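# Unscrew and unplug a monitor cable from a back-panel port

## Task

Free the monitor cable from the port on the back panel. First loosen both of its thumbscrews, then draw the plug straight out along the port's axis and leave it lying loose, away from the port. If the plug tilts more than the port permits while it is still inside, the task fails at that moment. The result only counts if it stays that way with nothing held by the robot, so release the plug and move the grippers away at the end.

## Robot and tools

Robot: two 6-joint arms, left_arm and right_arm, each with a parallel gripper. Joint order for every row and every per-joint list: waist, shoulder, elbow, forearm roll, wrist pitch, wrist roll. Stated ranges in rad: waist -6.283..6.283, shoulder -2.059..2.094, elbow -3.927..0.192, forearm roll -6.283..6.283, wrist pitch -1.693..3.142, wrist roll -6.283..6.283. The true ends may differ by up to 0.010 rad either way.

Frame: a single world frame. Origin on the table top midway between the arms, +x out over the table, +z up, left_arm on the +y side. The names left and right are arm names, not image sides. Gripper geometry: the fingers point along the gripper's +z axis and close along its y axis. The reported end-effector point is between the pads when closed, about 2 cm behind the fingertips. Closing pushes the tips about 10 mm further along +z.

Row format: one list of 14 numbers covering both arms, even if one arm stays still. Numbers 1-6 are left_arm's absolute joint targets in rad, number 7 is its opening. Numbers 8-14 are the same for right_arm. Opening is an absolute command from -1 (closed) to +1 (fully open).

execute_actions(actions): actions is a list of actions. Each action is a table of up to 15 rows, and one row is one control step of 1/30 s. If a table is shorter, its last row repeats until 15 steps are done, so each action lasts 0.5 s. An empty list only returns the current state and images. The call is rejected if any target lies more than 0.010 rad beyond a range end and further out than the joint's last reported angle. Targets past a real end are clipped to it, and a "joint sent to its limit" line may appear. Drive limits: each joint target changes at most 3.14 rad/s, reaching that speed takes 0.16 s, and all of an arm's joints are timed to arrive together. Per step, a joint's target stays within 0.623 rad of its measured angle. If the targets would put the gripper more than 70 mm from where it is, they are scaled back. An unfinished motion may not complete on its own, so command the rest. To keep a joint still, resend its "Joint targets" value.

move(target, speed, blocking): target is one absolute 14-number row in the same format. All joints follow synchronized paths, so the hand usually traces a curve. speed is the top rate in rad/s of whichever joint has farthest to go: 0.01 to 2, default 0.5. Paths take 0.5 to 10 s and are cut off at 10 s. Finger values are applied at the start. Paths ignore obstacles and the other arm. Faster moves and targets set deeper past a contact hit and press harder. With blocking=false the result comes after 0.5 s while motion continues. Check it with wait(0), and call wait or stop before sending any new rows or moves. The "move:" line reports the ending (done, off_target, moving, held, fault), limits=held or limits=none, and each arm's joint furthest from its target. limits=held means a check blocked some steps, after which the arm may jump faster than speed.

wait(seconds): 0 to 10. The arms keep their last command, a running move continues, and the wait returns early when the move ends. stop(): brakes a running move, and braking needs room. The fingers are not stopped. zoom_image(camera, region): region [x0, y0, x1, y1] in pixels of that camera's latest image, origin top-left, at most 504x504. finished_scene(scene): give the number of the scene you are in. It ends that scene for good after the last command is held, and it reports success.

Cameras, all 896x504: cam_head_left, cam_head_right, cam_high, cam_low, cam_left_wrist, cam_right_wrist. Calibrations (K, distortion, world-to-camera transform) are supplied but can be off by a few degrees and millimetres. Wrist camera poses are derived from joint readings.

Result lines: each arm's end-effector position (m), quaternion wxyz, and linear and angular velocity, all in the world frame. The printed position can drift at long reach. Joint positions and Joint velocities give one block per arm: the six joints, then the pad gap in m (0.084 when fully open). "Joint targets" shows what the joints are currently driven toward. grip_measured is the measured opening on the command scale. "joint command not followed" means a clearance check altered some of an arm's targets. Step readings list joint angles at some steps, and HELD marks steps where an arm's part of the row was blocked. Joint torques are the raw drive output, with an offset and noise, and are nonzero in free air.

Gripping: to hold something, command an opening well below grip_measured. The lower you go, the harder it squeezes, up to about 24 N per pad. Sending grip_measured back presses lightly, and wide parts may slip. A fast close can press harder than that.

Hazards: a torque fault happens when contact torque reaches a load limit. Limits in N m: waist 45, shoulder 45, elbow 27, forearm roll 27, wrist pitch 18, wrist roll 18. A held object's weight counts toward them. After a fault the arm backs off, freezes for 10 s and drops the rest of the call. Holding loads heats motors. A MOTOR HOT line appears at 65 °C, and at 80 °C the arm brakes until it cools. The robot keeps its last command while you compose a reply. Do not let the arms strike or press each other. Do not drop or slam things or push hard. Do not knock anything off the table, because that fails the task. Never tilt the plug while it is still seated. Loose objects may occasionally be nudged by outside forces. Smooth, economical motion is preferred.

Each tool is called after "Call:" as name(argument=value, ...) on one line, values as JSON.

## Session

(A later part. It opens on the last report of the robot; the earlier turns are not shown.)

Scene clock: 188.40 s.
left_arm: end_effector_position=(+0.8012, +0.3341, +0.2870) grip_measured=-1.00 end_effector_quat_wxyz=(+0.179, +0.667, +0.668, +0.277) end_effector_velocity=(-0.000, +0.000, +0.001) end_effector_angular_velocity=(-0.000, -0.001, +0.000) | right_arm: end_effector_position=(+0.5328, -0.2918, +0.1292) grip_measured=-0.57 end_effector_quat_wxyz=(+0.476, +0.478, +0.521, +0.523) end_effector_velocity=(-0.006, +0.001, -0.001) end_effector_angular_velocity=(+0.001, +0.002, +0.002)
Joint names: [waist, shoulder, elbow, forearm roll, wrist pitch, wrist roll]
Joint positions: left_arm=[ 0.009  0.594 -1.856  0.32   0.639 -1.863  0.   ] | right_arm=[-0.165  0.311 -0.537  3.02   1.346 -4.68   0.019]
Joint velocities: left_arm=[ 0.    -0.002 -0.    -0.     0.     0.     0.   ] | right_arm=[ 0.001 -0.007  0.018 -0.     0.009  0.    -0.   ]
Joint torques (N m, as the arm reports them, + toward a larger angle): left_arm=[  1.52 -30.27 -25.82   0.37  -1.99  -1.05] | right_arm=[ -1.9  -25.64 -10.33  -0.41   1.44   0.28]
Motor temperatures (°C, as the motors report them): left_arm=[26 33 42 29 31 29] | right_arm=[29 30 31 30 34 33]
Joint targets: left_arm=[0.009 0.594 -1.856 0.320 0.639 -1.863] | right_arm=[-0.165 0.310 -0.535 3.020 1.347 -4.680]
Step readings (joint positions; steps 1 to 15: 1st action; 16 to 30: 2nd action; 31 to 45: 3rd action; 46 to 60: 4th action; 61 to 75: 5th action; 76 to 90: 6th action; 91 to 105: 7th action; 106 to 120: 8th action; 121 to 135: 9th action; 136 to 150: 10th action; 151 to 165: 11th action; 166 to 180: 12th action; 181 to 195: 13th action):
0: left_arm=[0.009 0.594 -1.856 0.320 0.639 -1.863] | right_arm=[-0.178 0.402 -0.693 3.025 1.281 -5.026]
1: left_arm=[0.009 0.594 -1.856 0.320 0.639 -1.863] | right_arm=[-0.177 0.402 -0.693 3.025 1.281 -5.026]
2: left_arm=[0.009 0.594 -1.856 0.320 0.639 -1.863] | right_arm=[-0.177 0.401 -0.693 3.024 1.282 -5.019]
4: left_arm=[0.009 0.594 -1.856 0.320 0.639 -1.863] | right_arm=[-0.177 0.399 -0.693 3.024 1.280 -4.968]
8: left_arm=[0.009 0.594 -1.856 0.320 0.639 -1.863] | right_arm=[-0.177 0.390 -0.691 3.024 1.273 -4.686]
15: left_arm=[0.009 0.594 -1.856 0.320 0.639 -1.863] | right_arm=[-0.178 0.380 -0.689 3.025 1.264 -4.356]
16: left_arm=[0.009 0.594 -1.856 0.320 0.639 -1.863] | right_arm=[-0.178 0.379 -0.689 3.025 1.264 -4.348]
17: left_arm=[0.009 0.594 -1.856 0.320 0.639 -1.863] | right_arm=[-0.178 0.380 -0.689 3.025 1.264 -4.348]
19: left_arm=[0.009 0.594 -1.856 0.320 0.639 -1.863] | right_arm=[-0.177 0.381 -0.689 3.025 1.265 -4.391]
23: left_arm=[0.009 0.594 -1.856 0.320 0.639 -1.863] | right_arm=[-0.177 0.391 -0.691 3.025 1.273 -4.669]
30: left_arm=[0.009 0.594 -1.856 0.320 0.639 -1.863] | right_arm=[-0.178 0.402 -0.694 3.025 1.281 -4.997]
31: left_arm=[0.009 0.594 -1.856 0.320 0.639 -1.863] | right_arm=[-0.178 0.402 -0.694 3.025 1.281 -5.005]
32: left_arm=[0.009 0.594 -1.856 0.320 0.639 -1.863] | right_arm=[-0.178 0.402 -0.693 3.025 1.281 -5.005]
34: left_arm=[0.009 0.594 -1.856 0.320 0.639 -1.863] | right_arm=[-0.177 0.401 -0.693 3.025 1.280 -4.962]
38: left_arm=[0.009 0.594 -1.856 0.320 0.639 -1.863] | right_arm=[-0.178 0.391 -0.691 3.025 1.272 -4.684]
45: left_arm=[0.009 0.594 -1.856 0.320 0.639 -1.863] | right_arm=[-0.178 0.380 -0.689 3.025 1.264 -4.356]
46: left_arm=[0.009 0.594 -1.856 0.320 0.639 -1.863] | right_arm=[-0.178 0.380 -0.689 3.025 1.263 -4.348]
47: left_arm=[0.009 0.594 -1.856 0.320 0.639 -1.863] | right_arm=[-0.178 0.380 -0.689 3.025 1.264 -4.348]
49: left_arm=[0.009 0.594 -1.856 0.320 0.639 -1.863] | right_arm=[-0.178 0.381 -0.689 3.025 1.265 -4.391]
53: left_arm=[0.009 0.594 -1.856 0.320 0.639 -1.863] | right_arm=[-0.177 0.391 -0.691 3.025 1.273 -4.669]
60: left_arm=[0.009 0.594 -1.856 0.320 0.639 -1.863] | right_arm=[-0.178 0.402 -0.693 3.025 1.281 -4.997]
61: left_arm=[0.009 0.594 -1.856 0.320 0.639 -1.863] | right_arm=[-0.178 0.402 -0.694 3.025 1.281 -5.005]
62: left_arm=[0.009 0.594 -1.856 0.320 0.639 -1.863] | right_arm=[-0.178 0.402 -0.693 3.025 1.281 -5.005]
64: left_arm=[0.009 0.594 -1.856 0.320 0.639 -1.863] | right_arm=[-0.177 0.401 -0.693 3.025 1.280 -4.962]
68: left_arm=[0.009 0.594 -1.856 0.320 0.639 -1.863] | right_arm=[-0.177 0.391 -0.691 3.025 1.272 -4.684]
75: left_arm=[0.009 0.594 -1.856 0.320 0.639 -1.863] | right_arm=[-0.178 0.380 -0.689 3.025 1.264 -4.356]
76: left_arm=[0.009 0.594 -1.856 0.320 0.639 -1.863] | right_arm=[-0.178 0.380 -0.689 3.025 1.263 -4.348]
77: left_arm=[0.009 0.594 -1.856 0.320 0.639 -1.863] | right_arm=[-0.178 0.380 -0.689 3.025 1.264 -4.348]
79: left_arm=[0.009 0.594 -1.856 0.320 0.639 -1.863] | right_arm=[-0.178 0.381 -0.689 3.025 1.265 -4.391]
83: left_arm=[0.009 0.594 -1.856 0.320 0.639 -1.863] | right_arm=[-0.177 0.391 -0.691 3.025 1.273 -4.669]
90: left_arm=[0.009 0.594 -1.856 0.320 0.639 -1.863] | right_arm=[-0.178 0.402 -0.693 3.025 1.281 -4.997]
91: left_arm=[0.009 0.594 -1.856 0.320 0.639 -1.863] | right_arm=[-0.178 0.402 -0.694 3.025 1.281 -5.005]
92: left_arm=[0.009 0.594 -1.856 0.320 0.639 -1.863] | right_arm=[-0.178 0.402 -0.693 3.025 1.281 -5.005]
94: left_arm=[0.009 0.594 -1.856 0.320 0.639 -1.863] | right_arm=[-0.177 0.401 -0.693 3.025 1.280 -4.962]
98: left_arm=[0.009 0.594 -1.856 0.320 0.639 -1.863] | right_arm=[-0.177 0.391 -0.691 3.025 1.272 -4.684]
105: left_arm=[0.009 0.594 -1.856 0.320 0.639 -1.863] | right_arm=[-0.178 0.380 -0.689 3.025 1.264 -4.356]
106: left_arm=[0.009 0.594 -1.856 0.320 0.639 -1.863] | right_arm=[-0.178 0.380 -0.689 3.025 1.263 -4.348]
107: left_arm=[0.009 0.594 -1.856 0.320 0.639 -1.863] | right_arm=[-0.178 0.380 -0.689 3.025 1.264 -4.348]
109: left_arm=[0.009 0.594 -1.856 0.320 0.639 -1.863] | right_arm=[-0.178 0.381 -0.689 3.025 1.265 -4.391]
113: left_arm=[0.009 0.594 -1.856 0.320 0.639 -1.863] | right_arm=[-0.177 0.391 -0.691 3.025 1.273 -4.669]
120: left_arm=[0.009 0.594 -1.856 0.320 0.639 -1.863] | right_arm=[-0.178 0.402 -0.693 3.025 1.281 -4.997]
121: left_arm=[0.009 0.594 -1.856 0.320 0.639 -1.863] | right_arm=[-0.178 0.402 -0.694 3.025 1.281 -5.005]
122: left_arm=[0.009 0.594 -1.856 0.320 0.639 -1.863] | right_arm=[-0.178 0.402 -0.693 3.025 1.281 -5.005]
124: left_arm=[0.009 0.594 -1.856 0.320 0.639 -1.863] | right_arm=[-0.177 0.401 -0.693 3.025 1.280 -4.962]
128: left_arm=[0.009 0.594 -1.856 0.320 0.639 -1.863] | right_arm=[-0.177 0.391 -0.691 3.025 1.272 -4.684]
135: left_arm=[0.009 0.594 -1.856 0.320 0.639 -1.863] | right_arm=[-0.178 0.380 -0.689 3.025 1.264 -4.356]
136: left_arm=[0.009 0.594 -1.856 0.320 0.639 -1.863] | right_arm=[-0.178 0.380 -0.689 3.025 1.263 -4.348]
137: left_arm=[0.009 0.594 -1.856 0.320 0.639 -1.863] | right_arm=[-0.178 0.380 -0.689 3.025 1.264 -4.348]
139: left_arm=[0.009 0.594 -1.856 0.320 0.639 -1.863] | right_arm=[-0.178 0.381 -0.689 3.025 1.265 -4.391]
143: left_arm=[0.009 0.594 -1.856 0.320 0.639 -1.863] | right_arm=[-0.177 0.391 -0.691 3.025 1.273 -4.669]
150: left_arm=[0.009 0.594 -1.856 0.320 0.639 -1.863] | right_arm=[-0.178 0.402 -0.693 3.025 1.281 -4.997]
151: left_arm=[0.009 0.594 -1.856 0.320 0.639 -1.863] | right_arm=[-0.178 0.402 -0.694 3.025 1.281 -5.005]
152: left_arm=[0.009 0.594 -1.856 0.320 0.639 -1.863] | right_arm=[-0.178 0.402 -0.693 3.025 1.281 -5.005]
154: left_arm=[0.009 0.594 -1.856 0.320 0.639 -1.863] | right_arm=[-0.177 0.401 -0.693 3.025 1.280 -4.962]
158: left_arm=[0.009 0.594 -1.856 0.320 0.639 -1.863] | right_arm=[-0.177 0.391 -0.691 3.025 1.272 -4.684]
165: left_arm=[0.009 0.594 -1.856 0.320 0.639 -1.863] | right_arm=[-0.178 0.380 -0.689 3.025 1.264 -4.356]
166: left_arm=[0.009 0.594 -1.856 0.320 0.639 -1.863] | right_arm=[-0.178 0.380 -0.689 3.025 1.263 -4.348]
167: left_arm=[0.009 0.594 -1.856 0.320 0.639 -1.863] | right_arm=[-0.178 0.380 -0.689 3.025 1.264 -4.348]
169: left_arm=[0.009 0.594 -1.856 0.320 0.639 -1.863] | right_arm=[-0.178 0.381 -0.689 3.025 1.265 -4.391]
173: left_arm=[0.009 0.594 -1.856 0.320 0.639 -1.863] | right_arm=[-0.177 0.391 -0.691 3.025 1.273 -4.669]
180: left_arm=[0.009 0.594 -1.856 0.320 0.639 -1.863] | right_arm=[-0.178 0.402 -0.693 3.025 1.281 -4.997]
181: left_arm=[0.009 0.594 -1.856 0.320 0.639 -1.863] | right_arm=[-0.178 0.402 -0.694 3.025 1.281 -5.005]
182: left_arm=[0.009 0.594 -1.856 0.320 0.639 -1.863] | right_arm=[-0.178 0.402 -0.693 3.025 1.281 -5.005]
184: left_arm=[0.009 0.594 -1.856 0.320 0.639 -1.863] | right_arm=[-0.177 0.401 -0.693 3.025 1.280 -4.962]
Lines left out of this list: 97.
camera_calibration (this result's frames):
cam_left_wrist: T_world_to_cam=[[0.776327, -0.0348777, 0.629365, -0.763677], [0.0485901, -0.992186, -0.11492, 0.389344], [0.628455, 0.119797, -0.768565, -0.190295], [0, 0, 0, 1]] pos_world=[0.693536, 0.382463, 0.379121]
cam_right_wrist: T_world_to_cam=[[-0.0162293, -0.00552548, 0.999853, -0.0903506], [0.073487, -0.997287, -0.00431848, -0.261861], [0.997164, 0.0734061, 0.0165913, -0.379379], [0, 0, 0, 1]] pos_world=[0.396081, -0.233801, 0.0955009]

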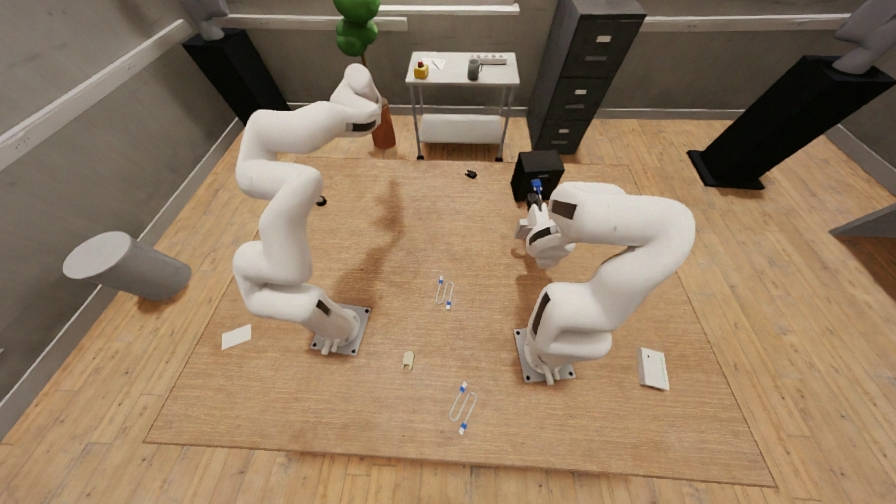

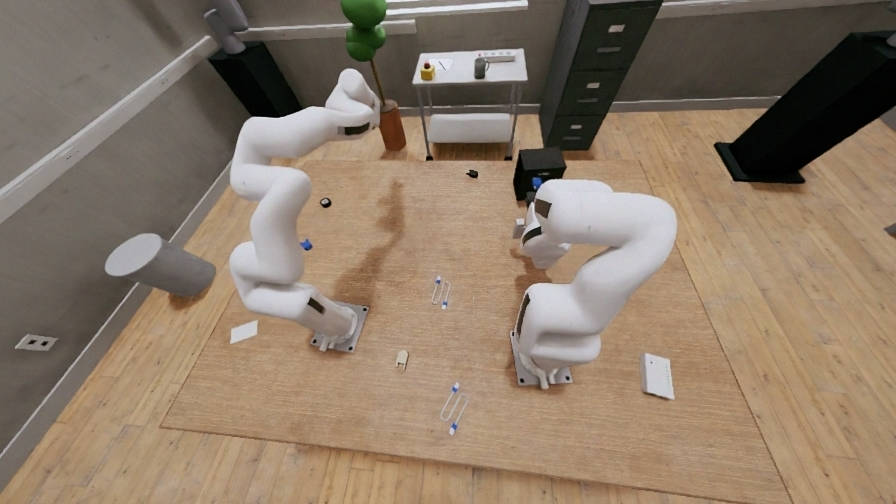

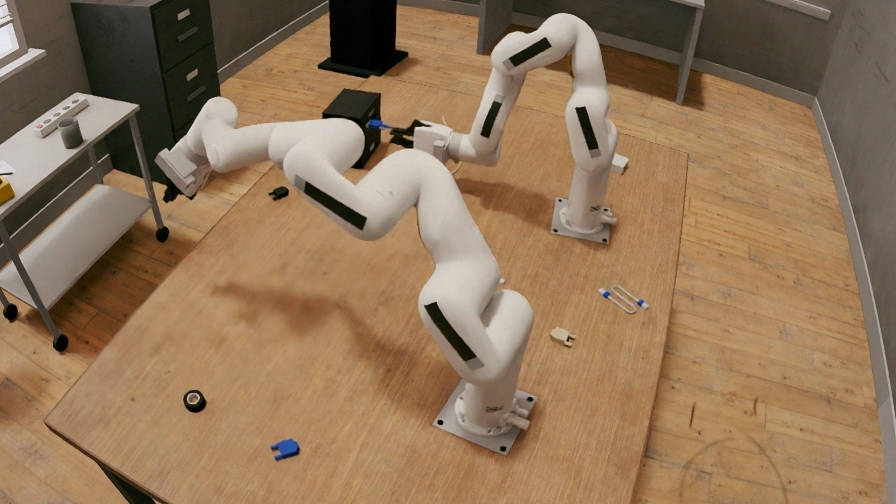

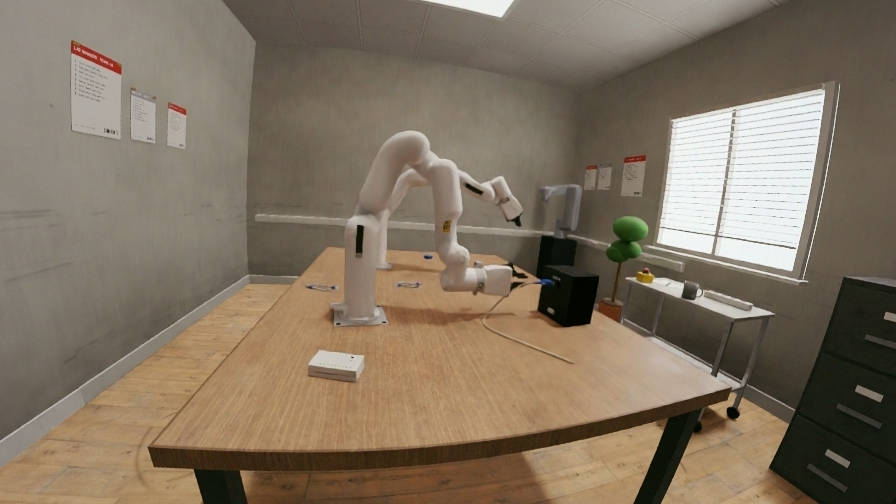

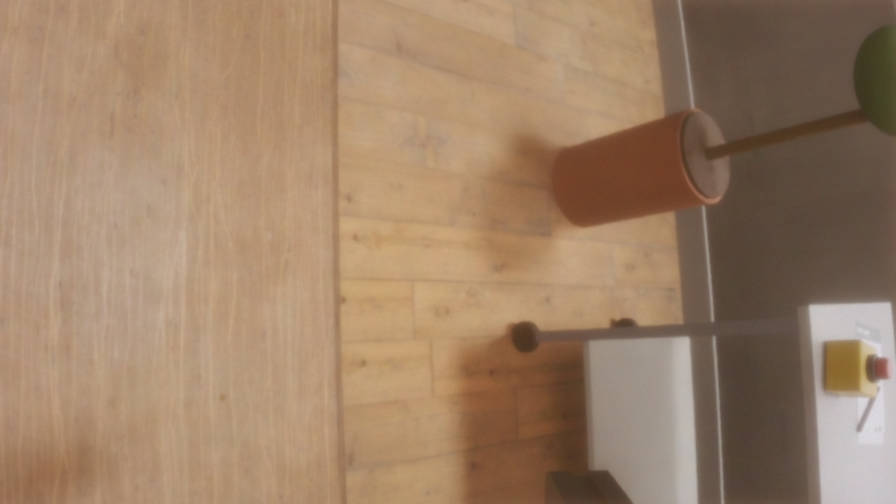

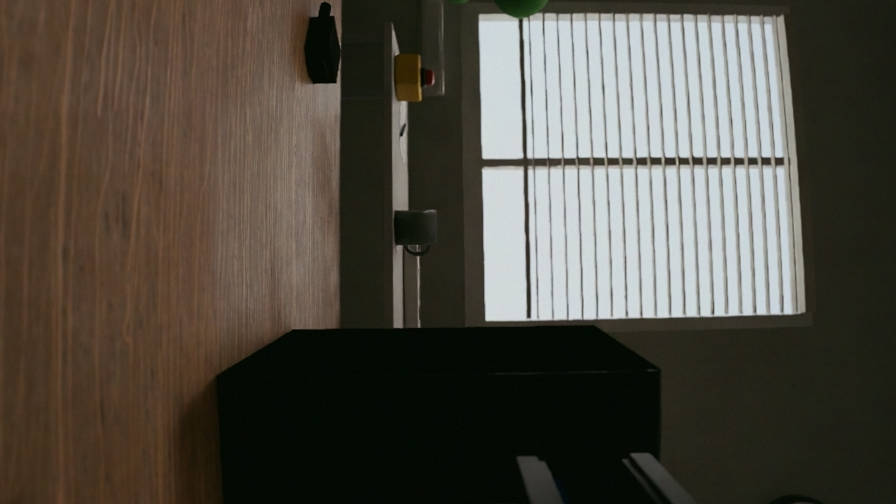

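Call:
move(target=[0.009,0.594,-1.856,0.32,0.639,-1.863,-1,-0.175,0.31,-0.535,3.02,1.347,-4.68,1])

Call:
move(target=[0.009,0.594,-1.856,0.32,0.639,-1.863,-1,-0.33,0.325,-0.565,2.88,1.34,-4.65,1], speed=0.3)

Call:
move(target=[0.009,0.594,-1.856,0.32,0.639,-1.863,-1,-0.33,0.325,-0.565,2.88,1.34,-4.65,-0.55])

Call:
move(target=[0.009,0.594,-1.856,0.32,0.639,-1.863,-1,-0.312,0.378,-0.666,2.885,1.293,-4.64,-0.55], speed=0.2)

Scene clock: 222.90 s.
left_arm: end_effector_position=(+0.8012, +0.3341, +0.2870) grip_measured=-1.00 end_effector_quat_wxyz=(+0.179, +0.667, +0.668, +0.277) end_effector_velocity=(+0.000, +0.000, -0.001) end_effector_angular_velocity=(+0.001, +0.001, -0.000) | right_arm: end_effector_position=(+0.5322, -0.2969, +0.1290) grip_measured=+1.00 end_effector_quat_wxyz=(+0.478, +0.481, +0.519, +0.521) end_effector_velocity=(-0.000, -0.000, -0.000) end_effector_angular_velocity=(-0.000, +0.001, -0.001)
Joint names: [waist, shoulder, elbow, forearm roll, wrist pitch, wrist roll]
Joint positions: left_arm=[ 0.009  0.594 -1.856  0.32   0.639 -1.863  0.   ] | right_arm=[-0.175  0.31  -0.535  3.02   1.347 -4.68   0.084]
Joint velocities: left_arm=[ 0.     0.001 -0.     0.     0.     0.001  0.   ] | right_arm=[-0.001  0.    -0.    -0.    -0.    -0.     0.   ]
Joint torques (N m, as the arm reports them, + toward a larger angle): left_arm=[  0.98 -30.53 -26.08   0.18  -2.41  -0.33] | right_arm=[ -2.21 -25.4  -10.37  -0.15   1.49   0.54]
Motor temperatures (°C, as the motors report them): left_arm=[26 33 42 29 31 29] | right_arm=[29 30 31 30 34 33]
Joint targets: left_arm=[0.009 0.594 -1.856 0.320 0.639 -1.863] | right_arm=[-0.175 0.310 -0.535 3.020 1.347 -4.680]
move: done; limits=none; left_arm: farthest joint: the waist, 0.000 radians from its target (0.000 radians at the start); right_arm: farthest joint: the waist, 0.000 radians from its target (0.010 radians at the start)
camera_calibration (this result's frames):
cam_left_wrist: T_world_to_cam=[[0.776327, -0.0348777, 0.629365, -0.763677], [0.04859, -0.992186, -0.11492, 0.389344], [0.628455, 0.119797, -0.768565, -0.190295], [0, 0, 0, 1]] pos_world=[0.693536, 0.382463, 0.379121]
cam_right_wrist: T_world_to_cam=[[-0.0155531, -0.00546577, 0.999864, -0.0904655], [0.0639344, -0.997944, -0.00446076, -0.262071], [0.997833, 0.0638563, 0.0158706, -0.381458], [0, 0, 0, 1]] pos_world=[0.39598, -0.237668, 0.0953382]

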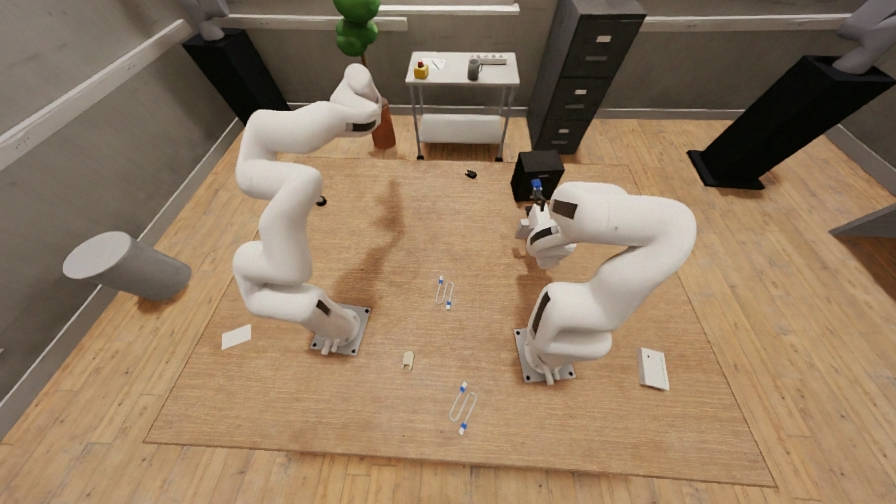

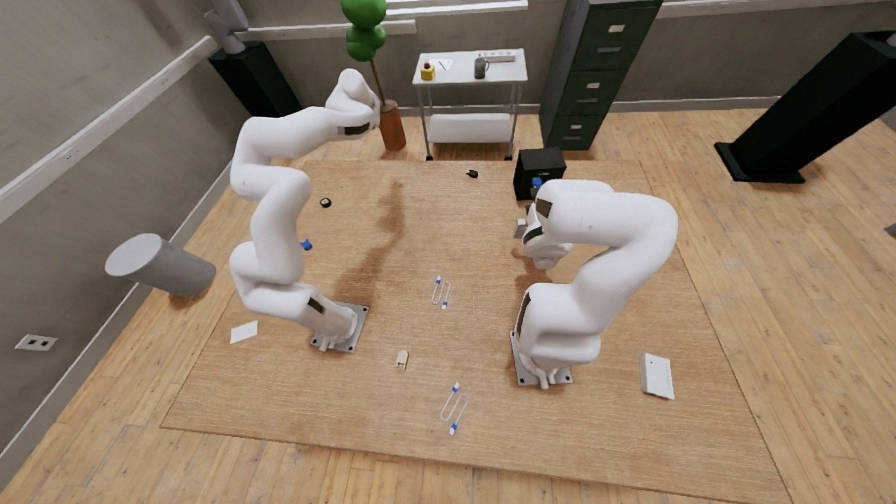

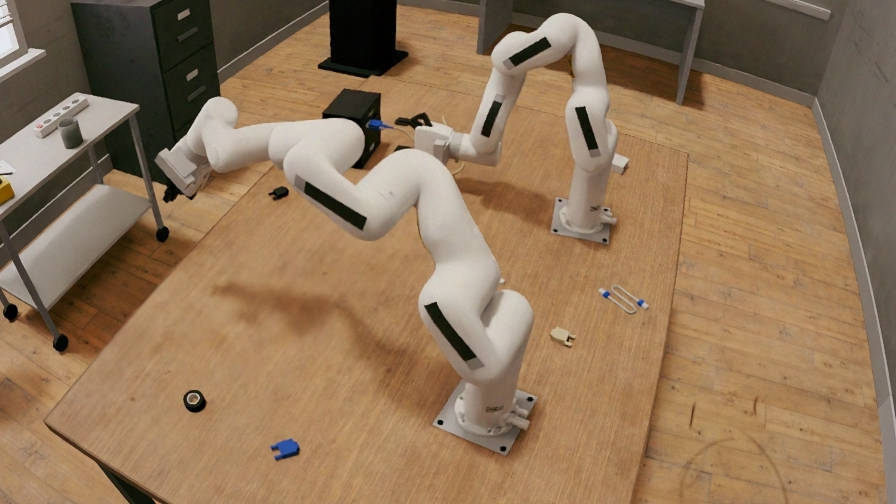

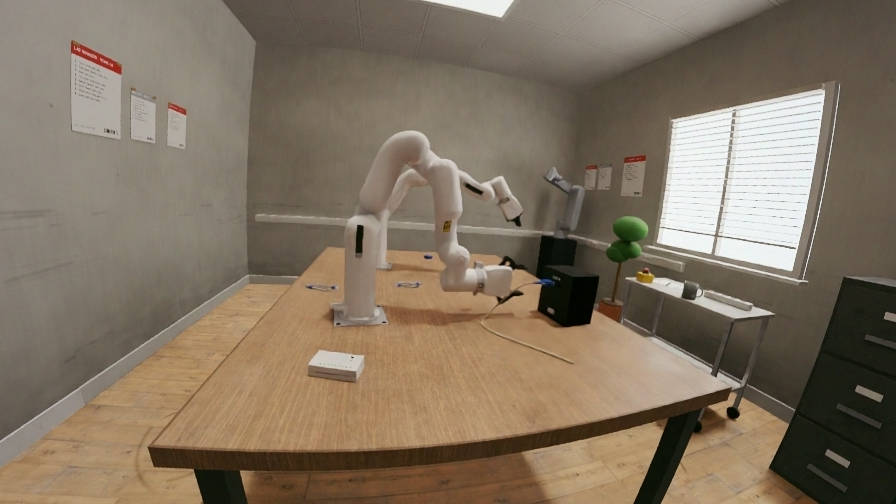

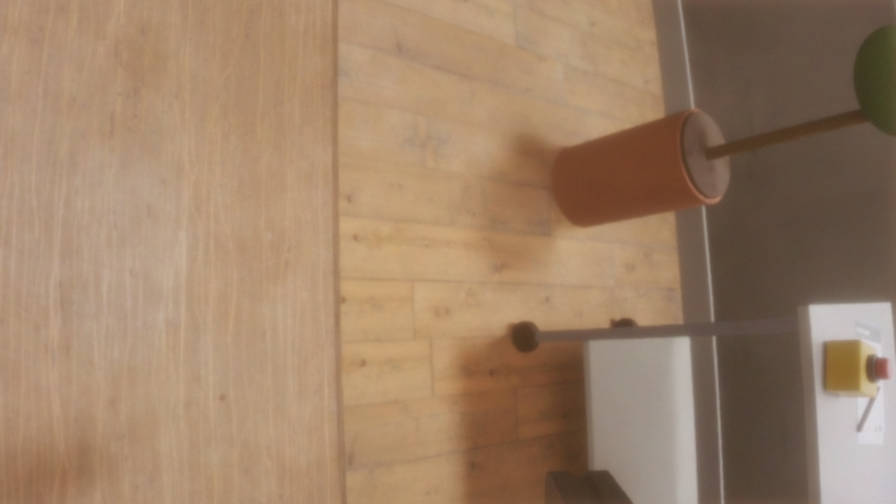

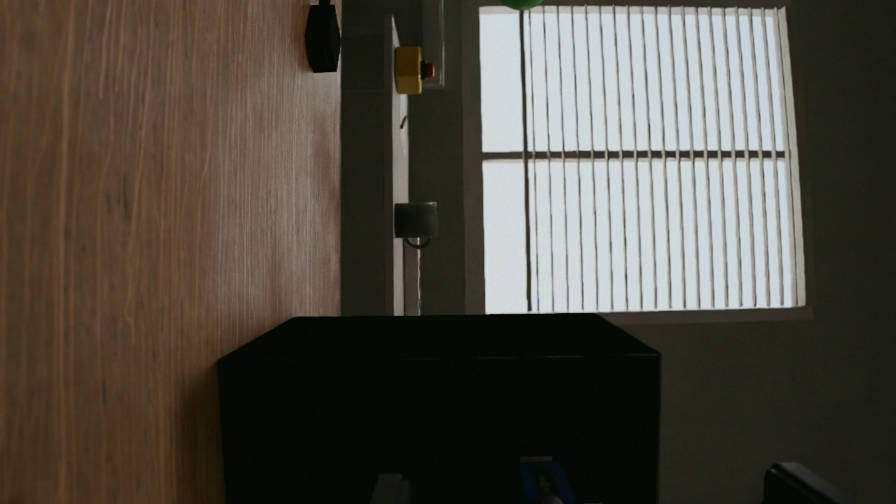

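Scene clock: 223.93 s.
left_arm: end_effector_position=(+0.8012, +0.3341, +0.2870) grip_measured=-1.00 end_effector_quat_wxyz=(+0.179, +0.667, +0.668, +0.277) end_effector_velocity=(+0.000, +0.000, +0.001) end_effector_angular_velocity=(+0.000, -0.001, +0.000) | right_arm: end_effector_position=(+0.5359, -0.3504, +0.1297) grip_measured=+1.00 end_effector_quat_wxyz=(+0.485, +0.484, +0.515, +0.516) end_effector_velocity=(+0.000, -0.001, +0.000) end_effector_angular_velocity=(-0.000, -0.002, -0.001)
Joint names: [waist, shoulder, elbow, forearm roll, wrist pitch, wrist roll]
Joint positions: left_arm=[ 0.009  0.594 -1.856  0.32   0.639 -1.863  0.   ] | right_arm=[-0.33   0.325 -0.565  2.88   1.34  -4.65   0.084]
Joint velocities: left_arm=[ 0.    -0.001 -0.001  0.     0.     0.     0.   ] | right_arm=[-0.002  0.001 -0.001 -0.002  0.001 -0.     0.   ]
Joint torques (N m, as the arm reports them, + toward a larger angle): left_arm=[  0.36 -30.8  -25.95   0.21  -1.92  -0.51] | right_arm=[ -2.31 -25.71 -10.66   0.3    1.53   0.54]
Motor temperatures (°C, as the motors report them): left_arm=[26 33 42 29 31 29] | right_arm=[29 30 31 30 34 33]
Joint targets: left_arm=[0.009 0.594 -1.856 0.320 0.639 -1.863] | right_arm=[-0.330 0.325 -0.565 2.880 1.340 -4.650]
move: done; limits=none; left_arm: farthest joint: the waist, 0.000 radians from its target (0.000 radians at the start); right_arm: farthest joint: the waist, 0.000 radians from its target (0.155 radians at the start)
camera_calibration (this result's frames):
cam_left_wrist: T_world_to_cam=[[0.776327, -0.0348781, 0.629365, -0.763677], [0.0485898, -0.992186, -0.114921, 0.389344], [0.628455, 0.119797, -0.768565, -0.190295], [0, 0, 0, 1]] pos_world=[0.693536, 0.382463, 0.379121]
cam_right_wrist: T_world_to_cam=[[-0.0176322, -0.000860894, 0.999844, -0.0887314], [0.045043, -0.998985, -0.0000658228, -0.306454], [0.998829, 0.0450348, 0.0176531, -0.389186], [0, 0, 0, 1]] pos_world=[0.40097, -0.288692, 0.0955677]

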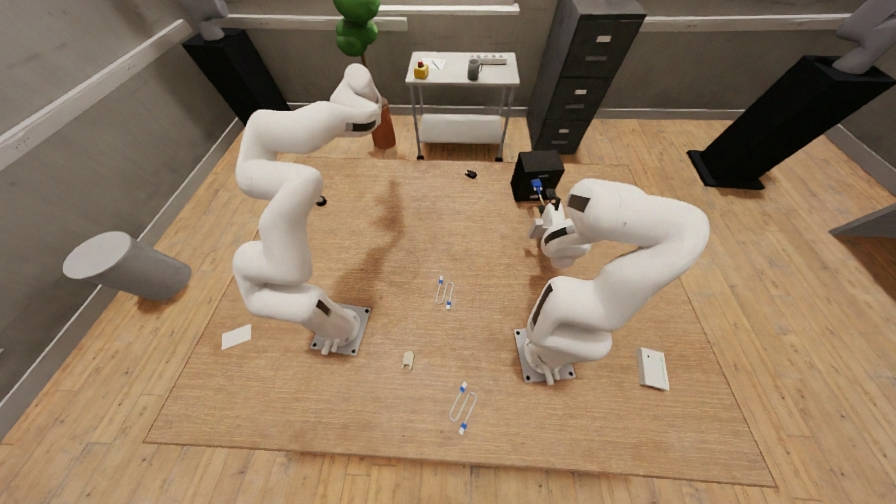

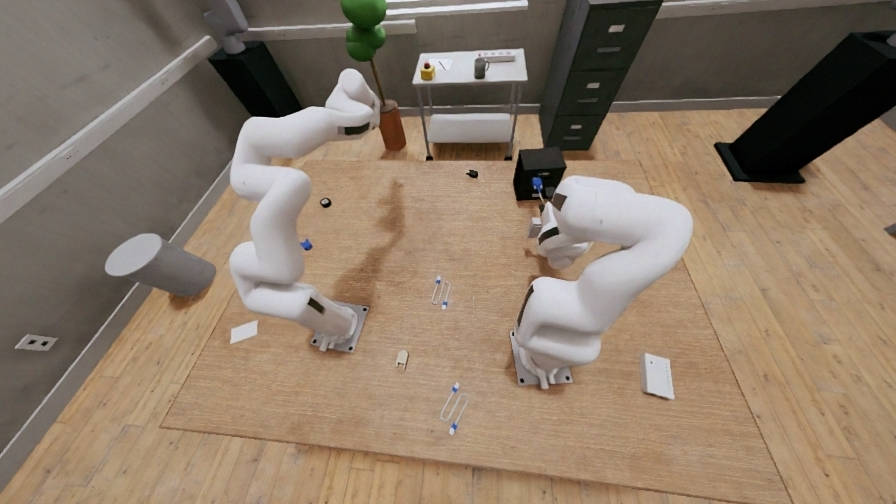

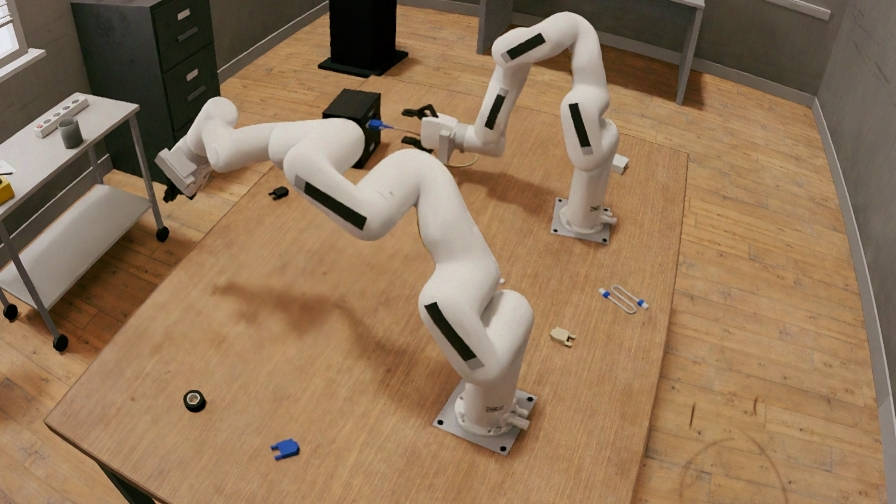

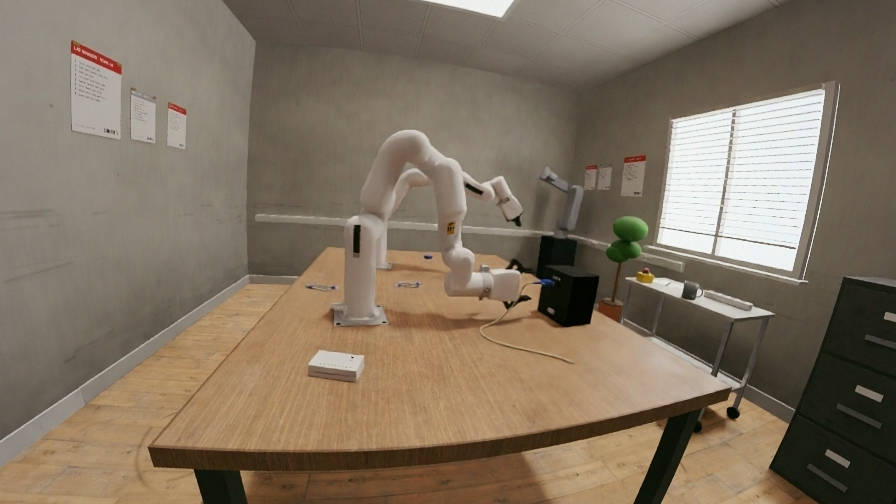

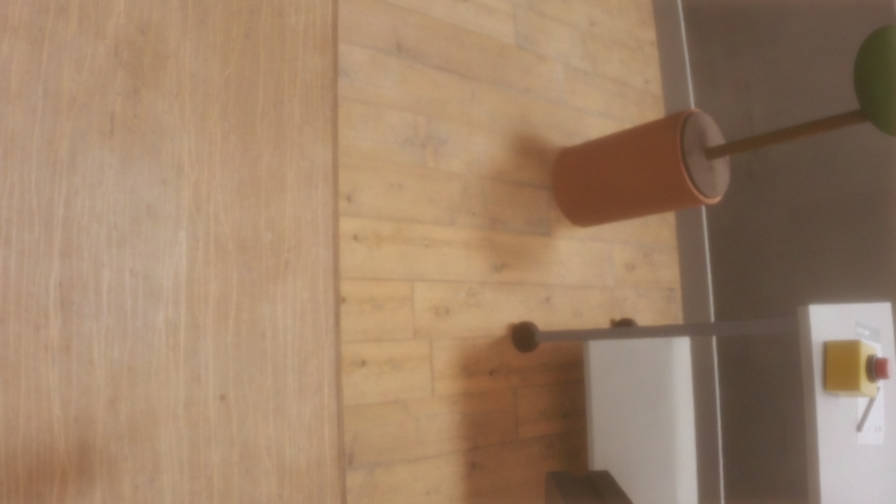

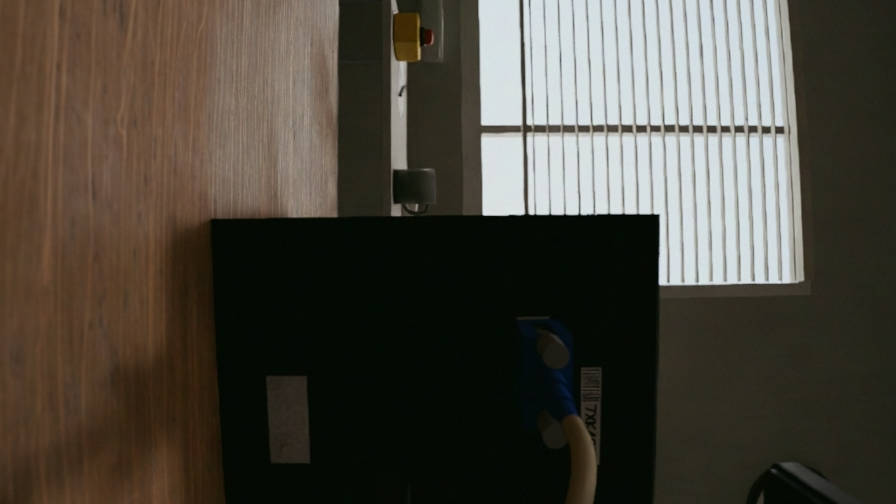

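Scene clock: 224.63 s.
left_arm: end_effector_position=(+0.8012, +0.3341, +0.2870) grip_measured=-1.00 end_effector_quat_wxyz=(+0.179, +0.667, +0.668, +0.277) end_effector_velocity=(+0.000, +0.001, -0.000) end_effector_angular_velocity=(+0.001, +0.000, +0.000) | right_arm: end_effector_position=(+0.5359, -0.3506, +0.1297) grip_measured=-0.57 end_effector_quat_wxyz=(+0.485, +0.484, +0.514, +0.516) end_effector_velocity=(+0.000, -0.000, +0.000) end_effector_angular_velocity=(-0.000, -0.001, -0.000)
Joint names: [waist, shoulder, elbow, forearm roll, wrist pitch, wrist roll]
Joint positions: left_arm=[ 0.009  0.594 -1.856  0.32   0.639 -1.863  0.   ] | right_arm=[-0.33   0.325 -0.565  2.88   1.34  -4.65   0.019]
Joint velocities: left_arm=[ 0.001  0.     0.     0.001 -0.     0.     0.   ] | right_arm=[-0.     0.    -0.     0.     0.001 -0.    -0.   ]
Joint torques (N m, as the arm reports them, + toward a larger angle): left_arm=[  0.43 -30.38 -26.26   0.2   -1.82  -0.5 ] | right_arm=[ -2.14 -26.4  -10.96  -0.31   1.87   0.43]
Motor temperatures (°C, as the motors report them): left_arm=[26 33 42 29 31 29] | right_arm=[29 30 31 30 34 33]
Joint targets: left_arm=[0.009 0.594 -1.856 0.320 0.639 -1.863] | right_arm=[-0.330 0.325 -0.565 2.880 1.340 -4.650]
move: done; limits=none; left_arm: farthest joint: the waist, 0.000 radians from its target (0.000 radians at the start); right_arm: farthest joint: the waist, 0.000 radians from its target (0.000 radians at the start)
camera_calibration (this result's frames):
cam_left_wrist: T_world_to_cam=[[0.776327, -0.0348778, 0.629365, -0.763677], [0.0485899, -0.992186, -0.11492, 0.389344], [0.628455, 0.119797, -0.768565, -0.190295], [0, 0, 0, 1]] pos_world=[0.693536, 0.382463, 0.379121]
cam_right_wrist: T_world_to_cam=[[-0.0176145, -0.000839922, 0.999845, -0.088726], [0.0447508, -0.998998, -0.0000508274, -0.306523], [0.998843, 0.0447429, 0.0176344, -0.389276], [0, 0, 0, 1]] pos_world=[0.40098, -0.288873, 0.0955612]

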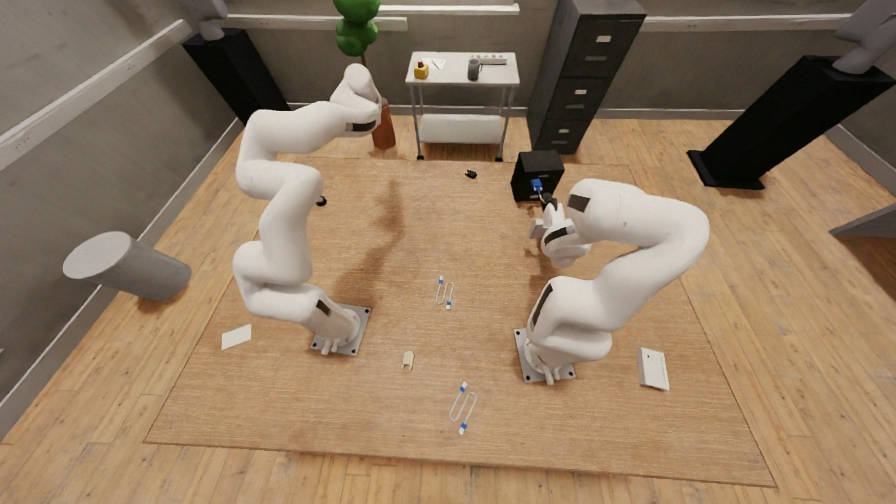

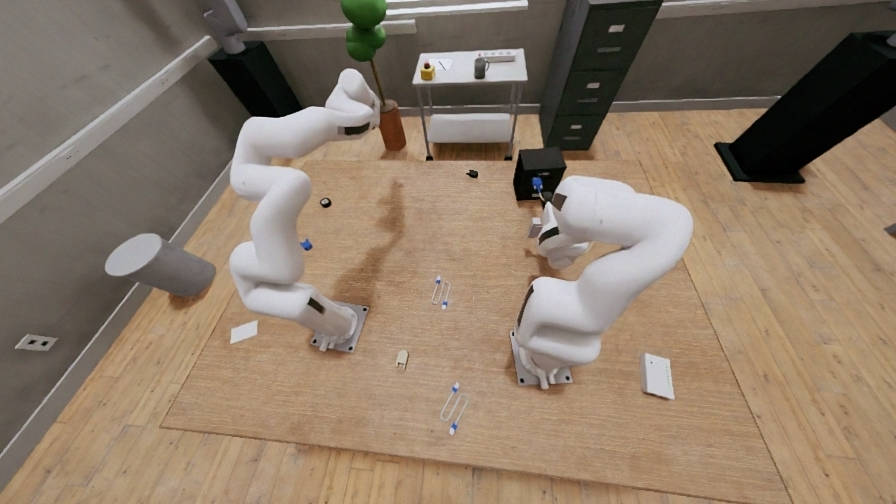

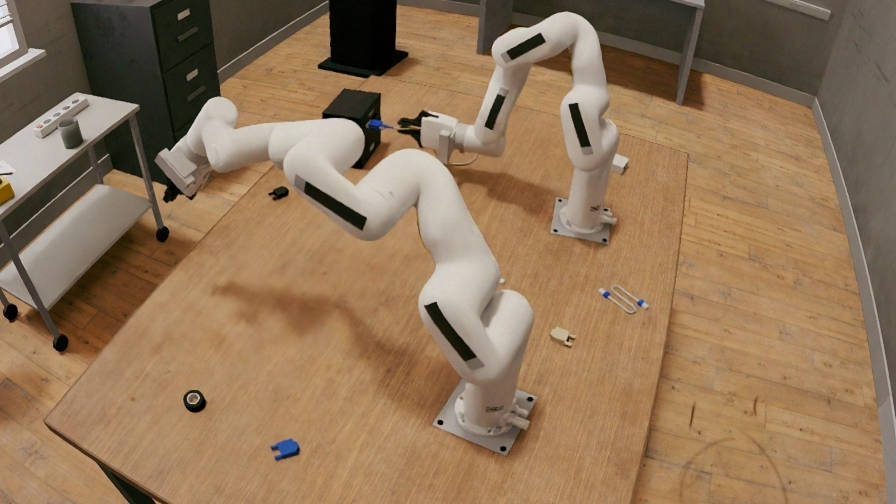

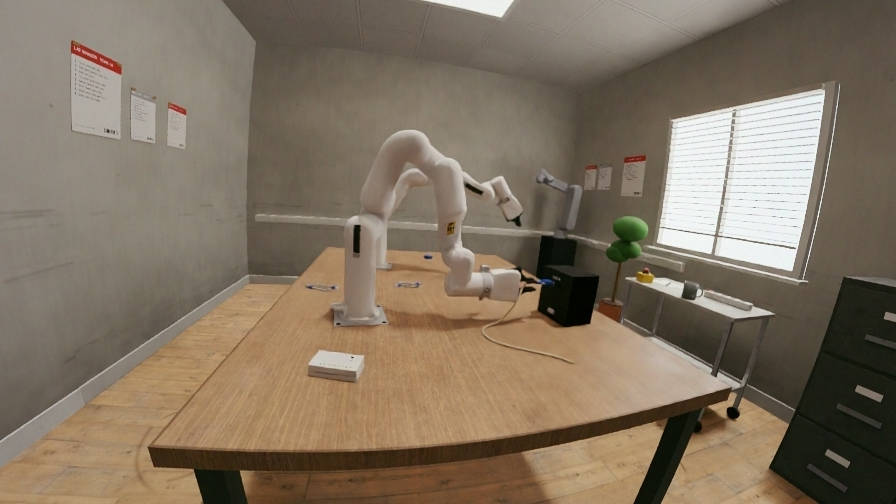

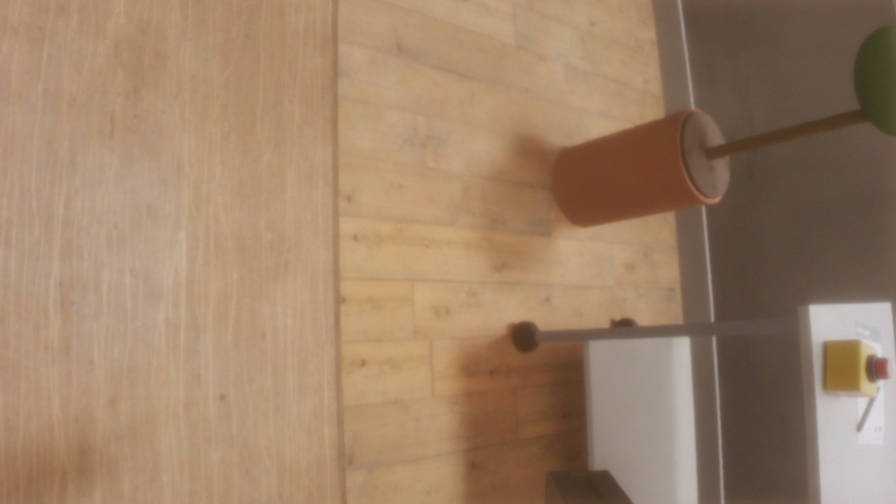

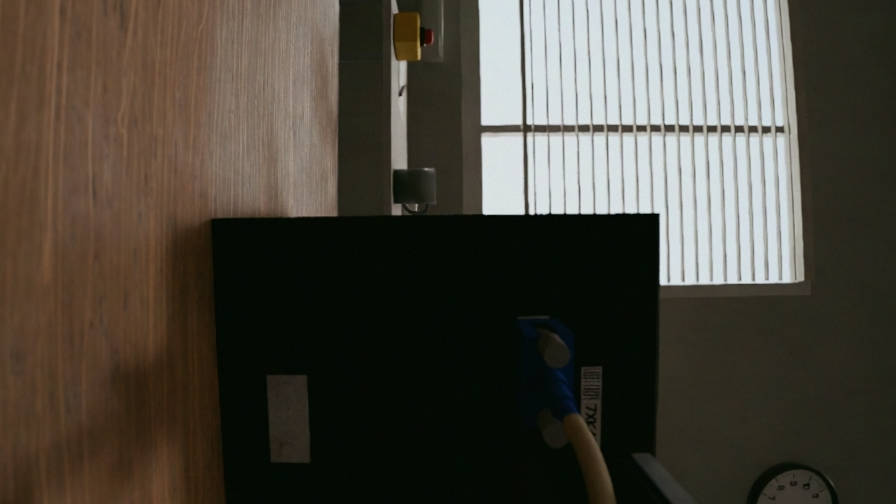

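Scene clock: 225.60 s.
left_arm: end_effector_position=(+0.8012, +0.3341, +0.2870) grip_measured=-1.00 end_effector_quat_wxyz=(+0.179, +0.667, +0.668, +0.277) end_effector_velocity=(-0.000, -0.001, +0.000) end_effector_angular_velocity=(+0.000, +0.000, -0.001) | right_arm: end_effector_position=(+0.5644, -0.3485, +0.1297) grip_measured=-0.57 end_effector_quat_wxyz=(+0.482, +0.482, +0.517, +0.518) end_effector_velocity=(+0.001, +0.001, +0.001) end_effector_angular_velocity=(-0.001, -0.002, +0.001)
Joint names: [waist, shoulder, elbow, forearm roll, wrist pitch, wrist roll]
Joint positions: left_arm=[ 0.009  0.594 -1.856  0.32   0.639 -1.863  0.   ] | right_arm=[-0.312  0.378 -0.666  2.885  1.293 -4.64   0.019]
Joint velocities: left_arm=[-0.001 -0.001  0.001 -0.    -0.     0.     0.   ] | right_arm=[ 0.001  0.    -0.003 -0.    -0.    -0.    -0.   ]
Joint torques (N m, as the arm reports them, + toward a larger angle): left_arm=[  0.6  -30.69 -25.91   0.24  -2.14  -0.57] | right_arm=[ -1.27 -28.91 -12.33   0.07   1.89   0.49]
Motor temperatures (°C, as the motors report them): left_arm=[26 33 42 29 31 29] | right_arm=[29 30 31 30 34 33]
Joint targets: left_arm=[0.009 0.594 -1.856 0.320 0.639 -1.863] | right_arm=[-0.312 0.378 -0.666 2.885 1.293 -4.640]
move: done; limits=none; left_arm: farthest joint: the waist, 0.000 radians from its target (0.000 radians at the start); right_arm: farthest joint: the waist, 0.000 radians from its target (0.018 radians at the start)
camera_calibration (this result's frames):
cam_left_wrist: T_world_to_cam=[[0.776326, -0.034878, 0.629365, -0.763677], [0.0485898, -0.992186, -0.114921, 0.389344], [0.628456, 0.119797, -0.768565, -0.190295], [0, 0, 0, 1]] pos_world=[0.693536, 0.382463, 0.379121]
cam_right_wrist: T_world_to_cam=[[-0.0174107, -0.000401756, 0.999848, -0.0881901], [0.0546823, -0.998504, 0.000550987, -0.31125], [0.998352, 0.0546836, 0.0174066, -0.414005], [0, 0, 0, 1]] pos_world=[0.428807, -0.28818, 0.0955546]

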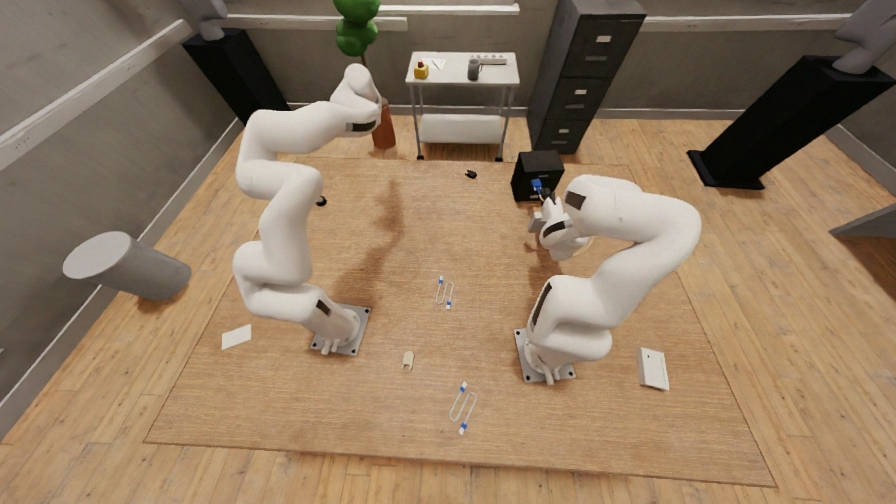

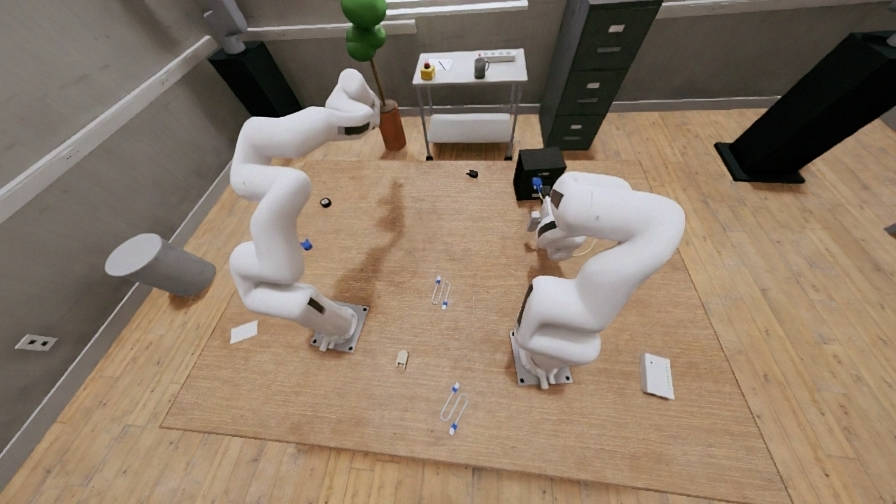

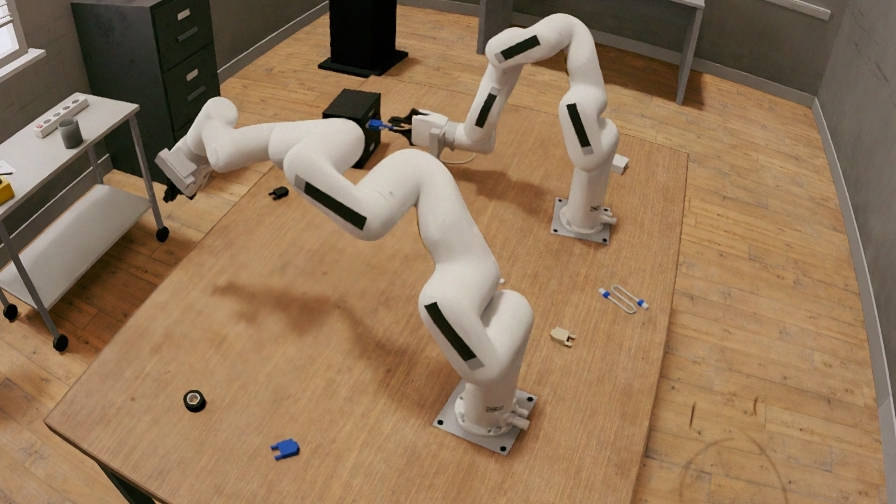

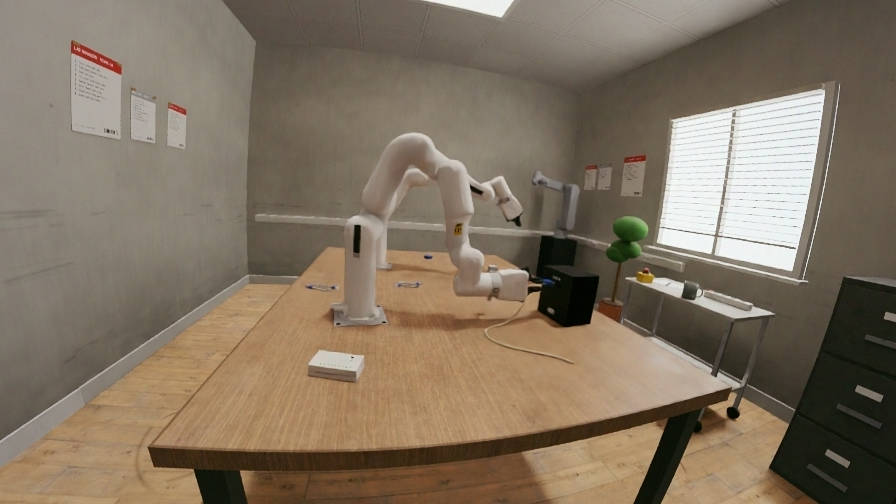

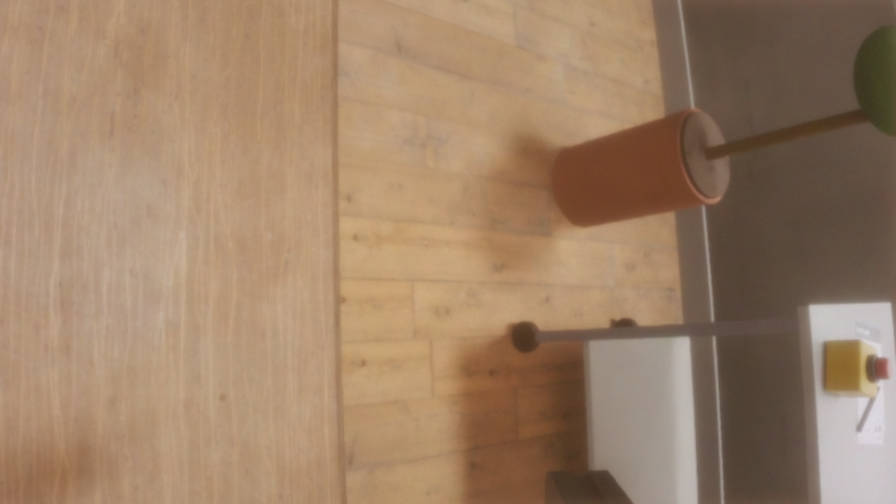

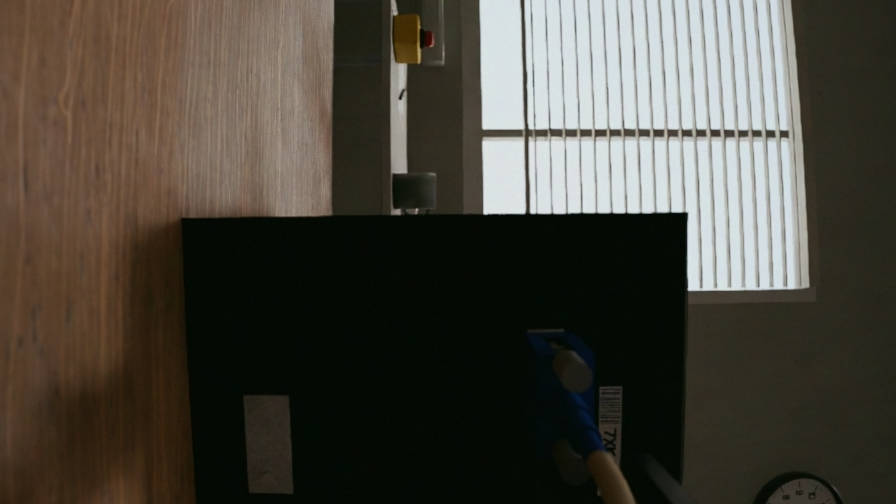

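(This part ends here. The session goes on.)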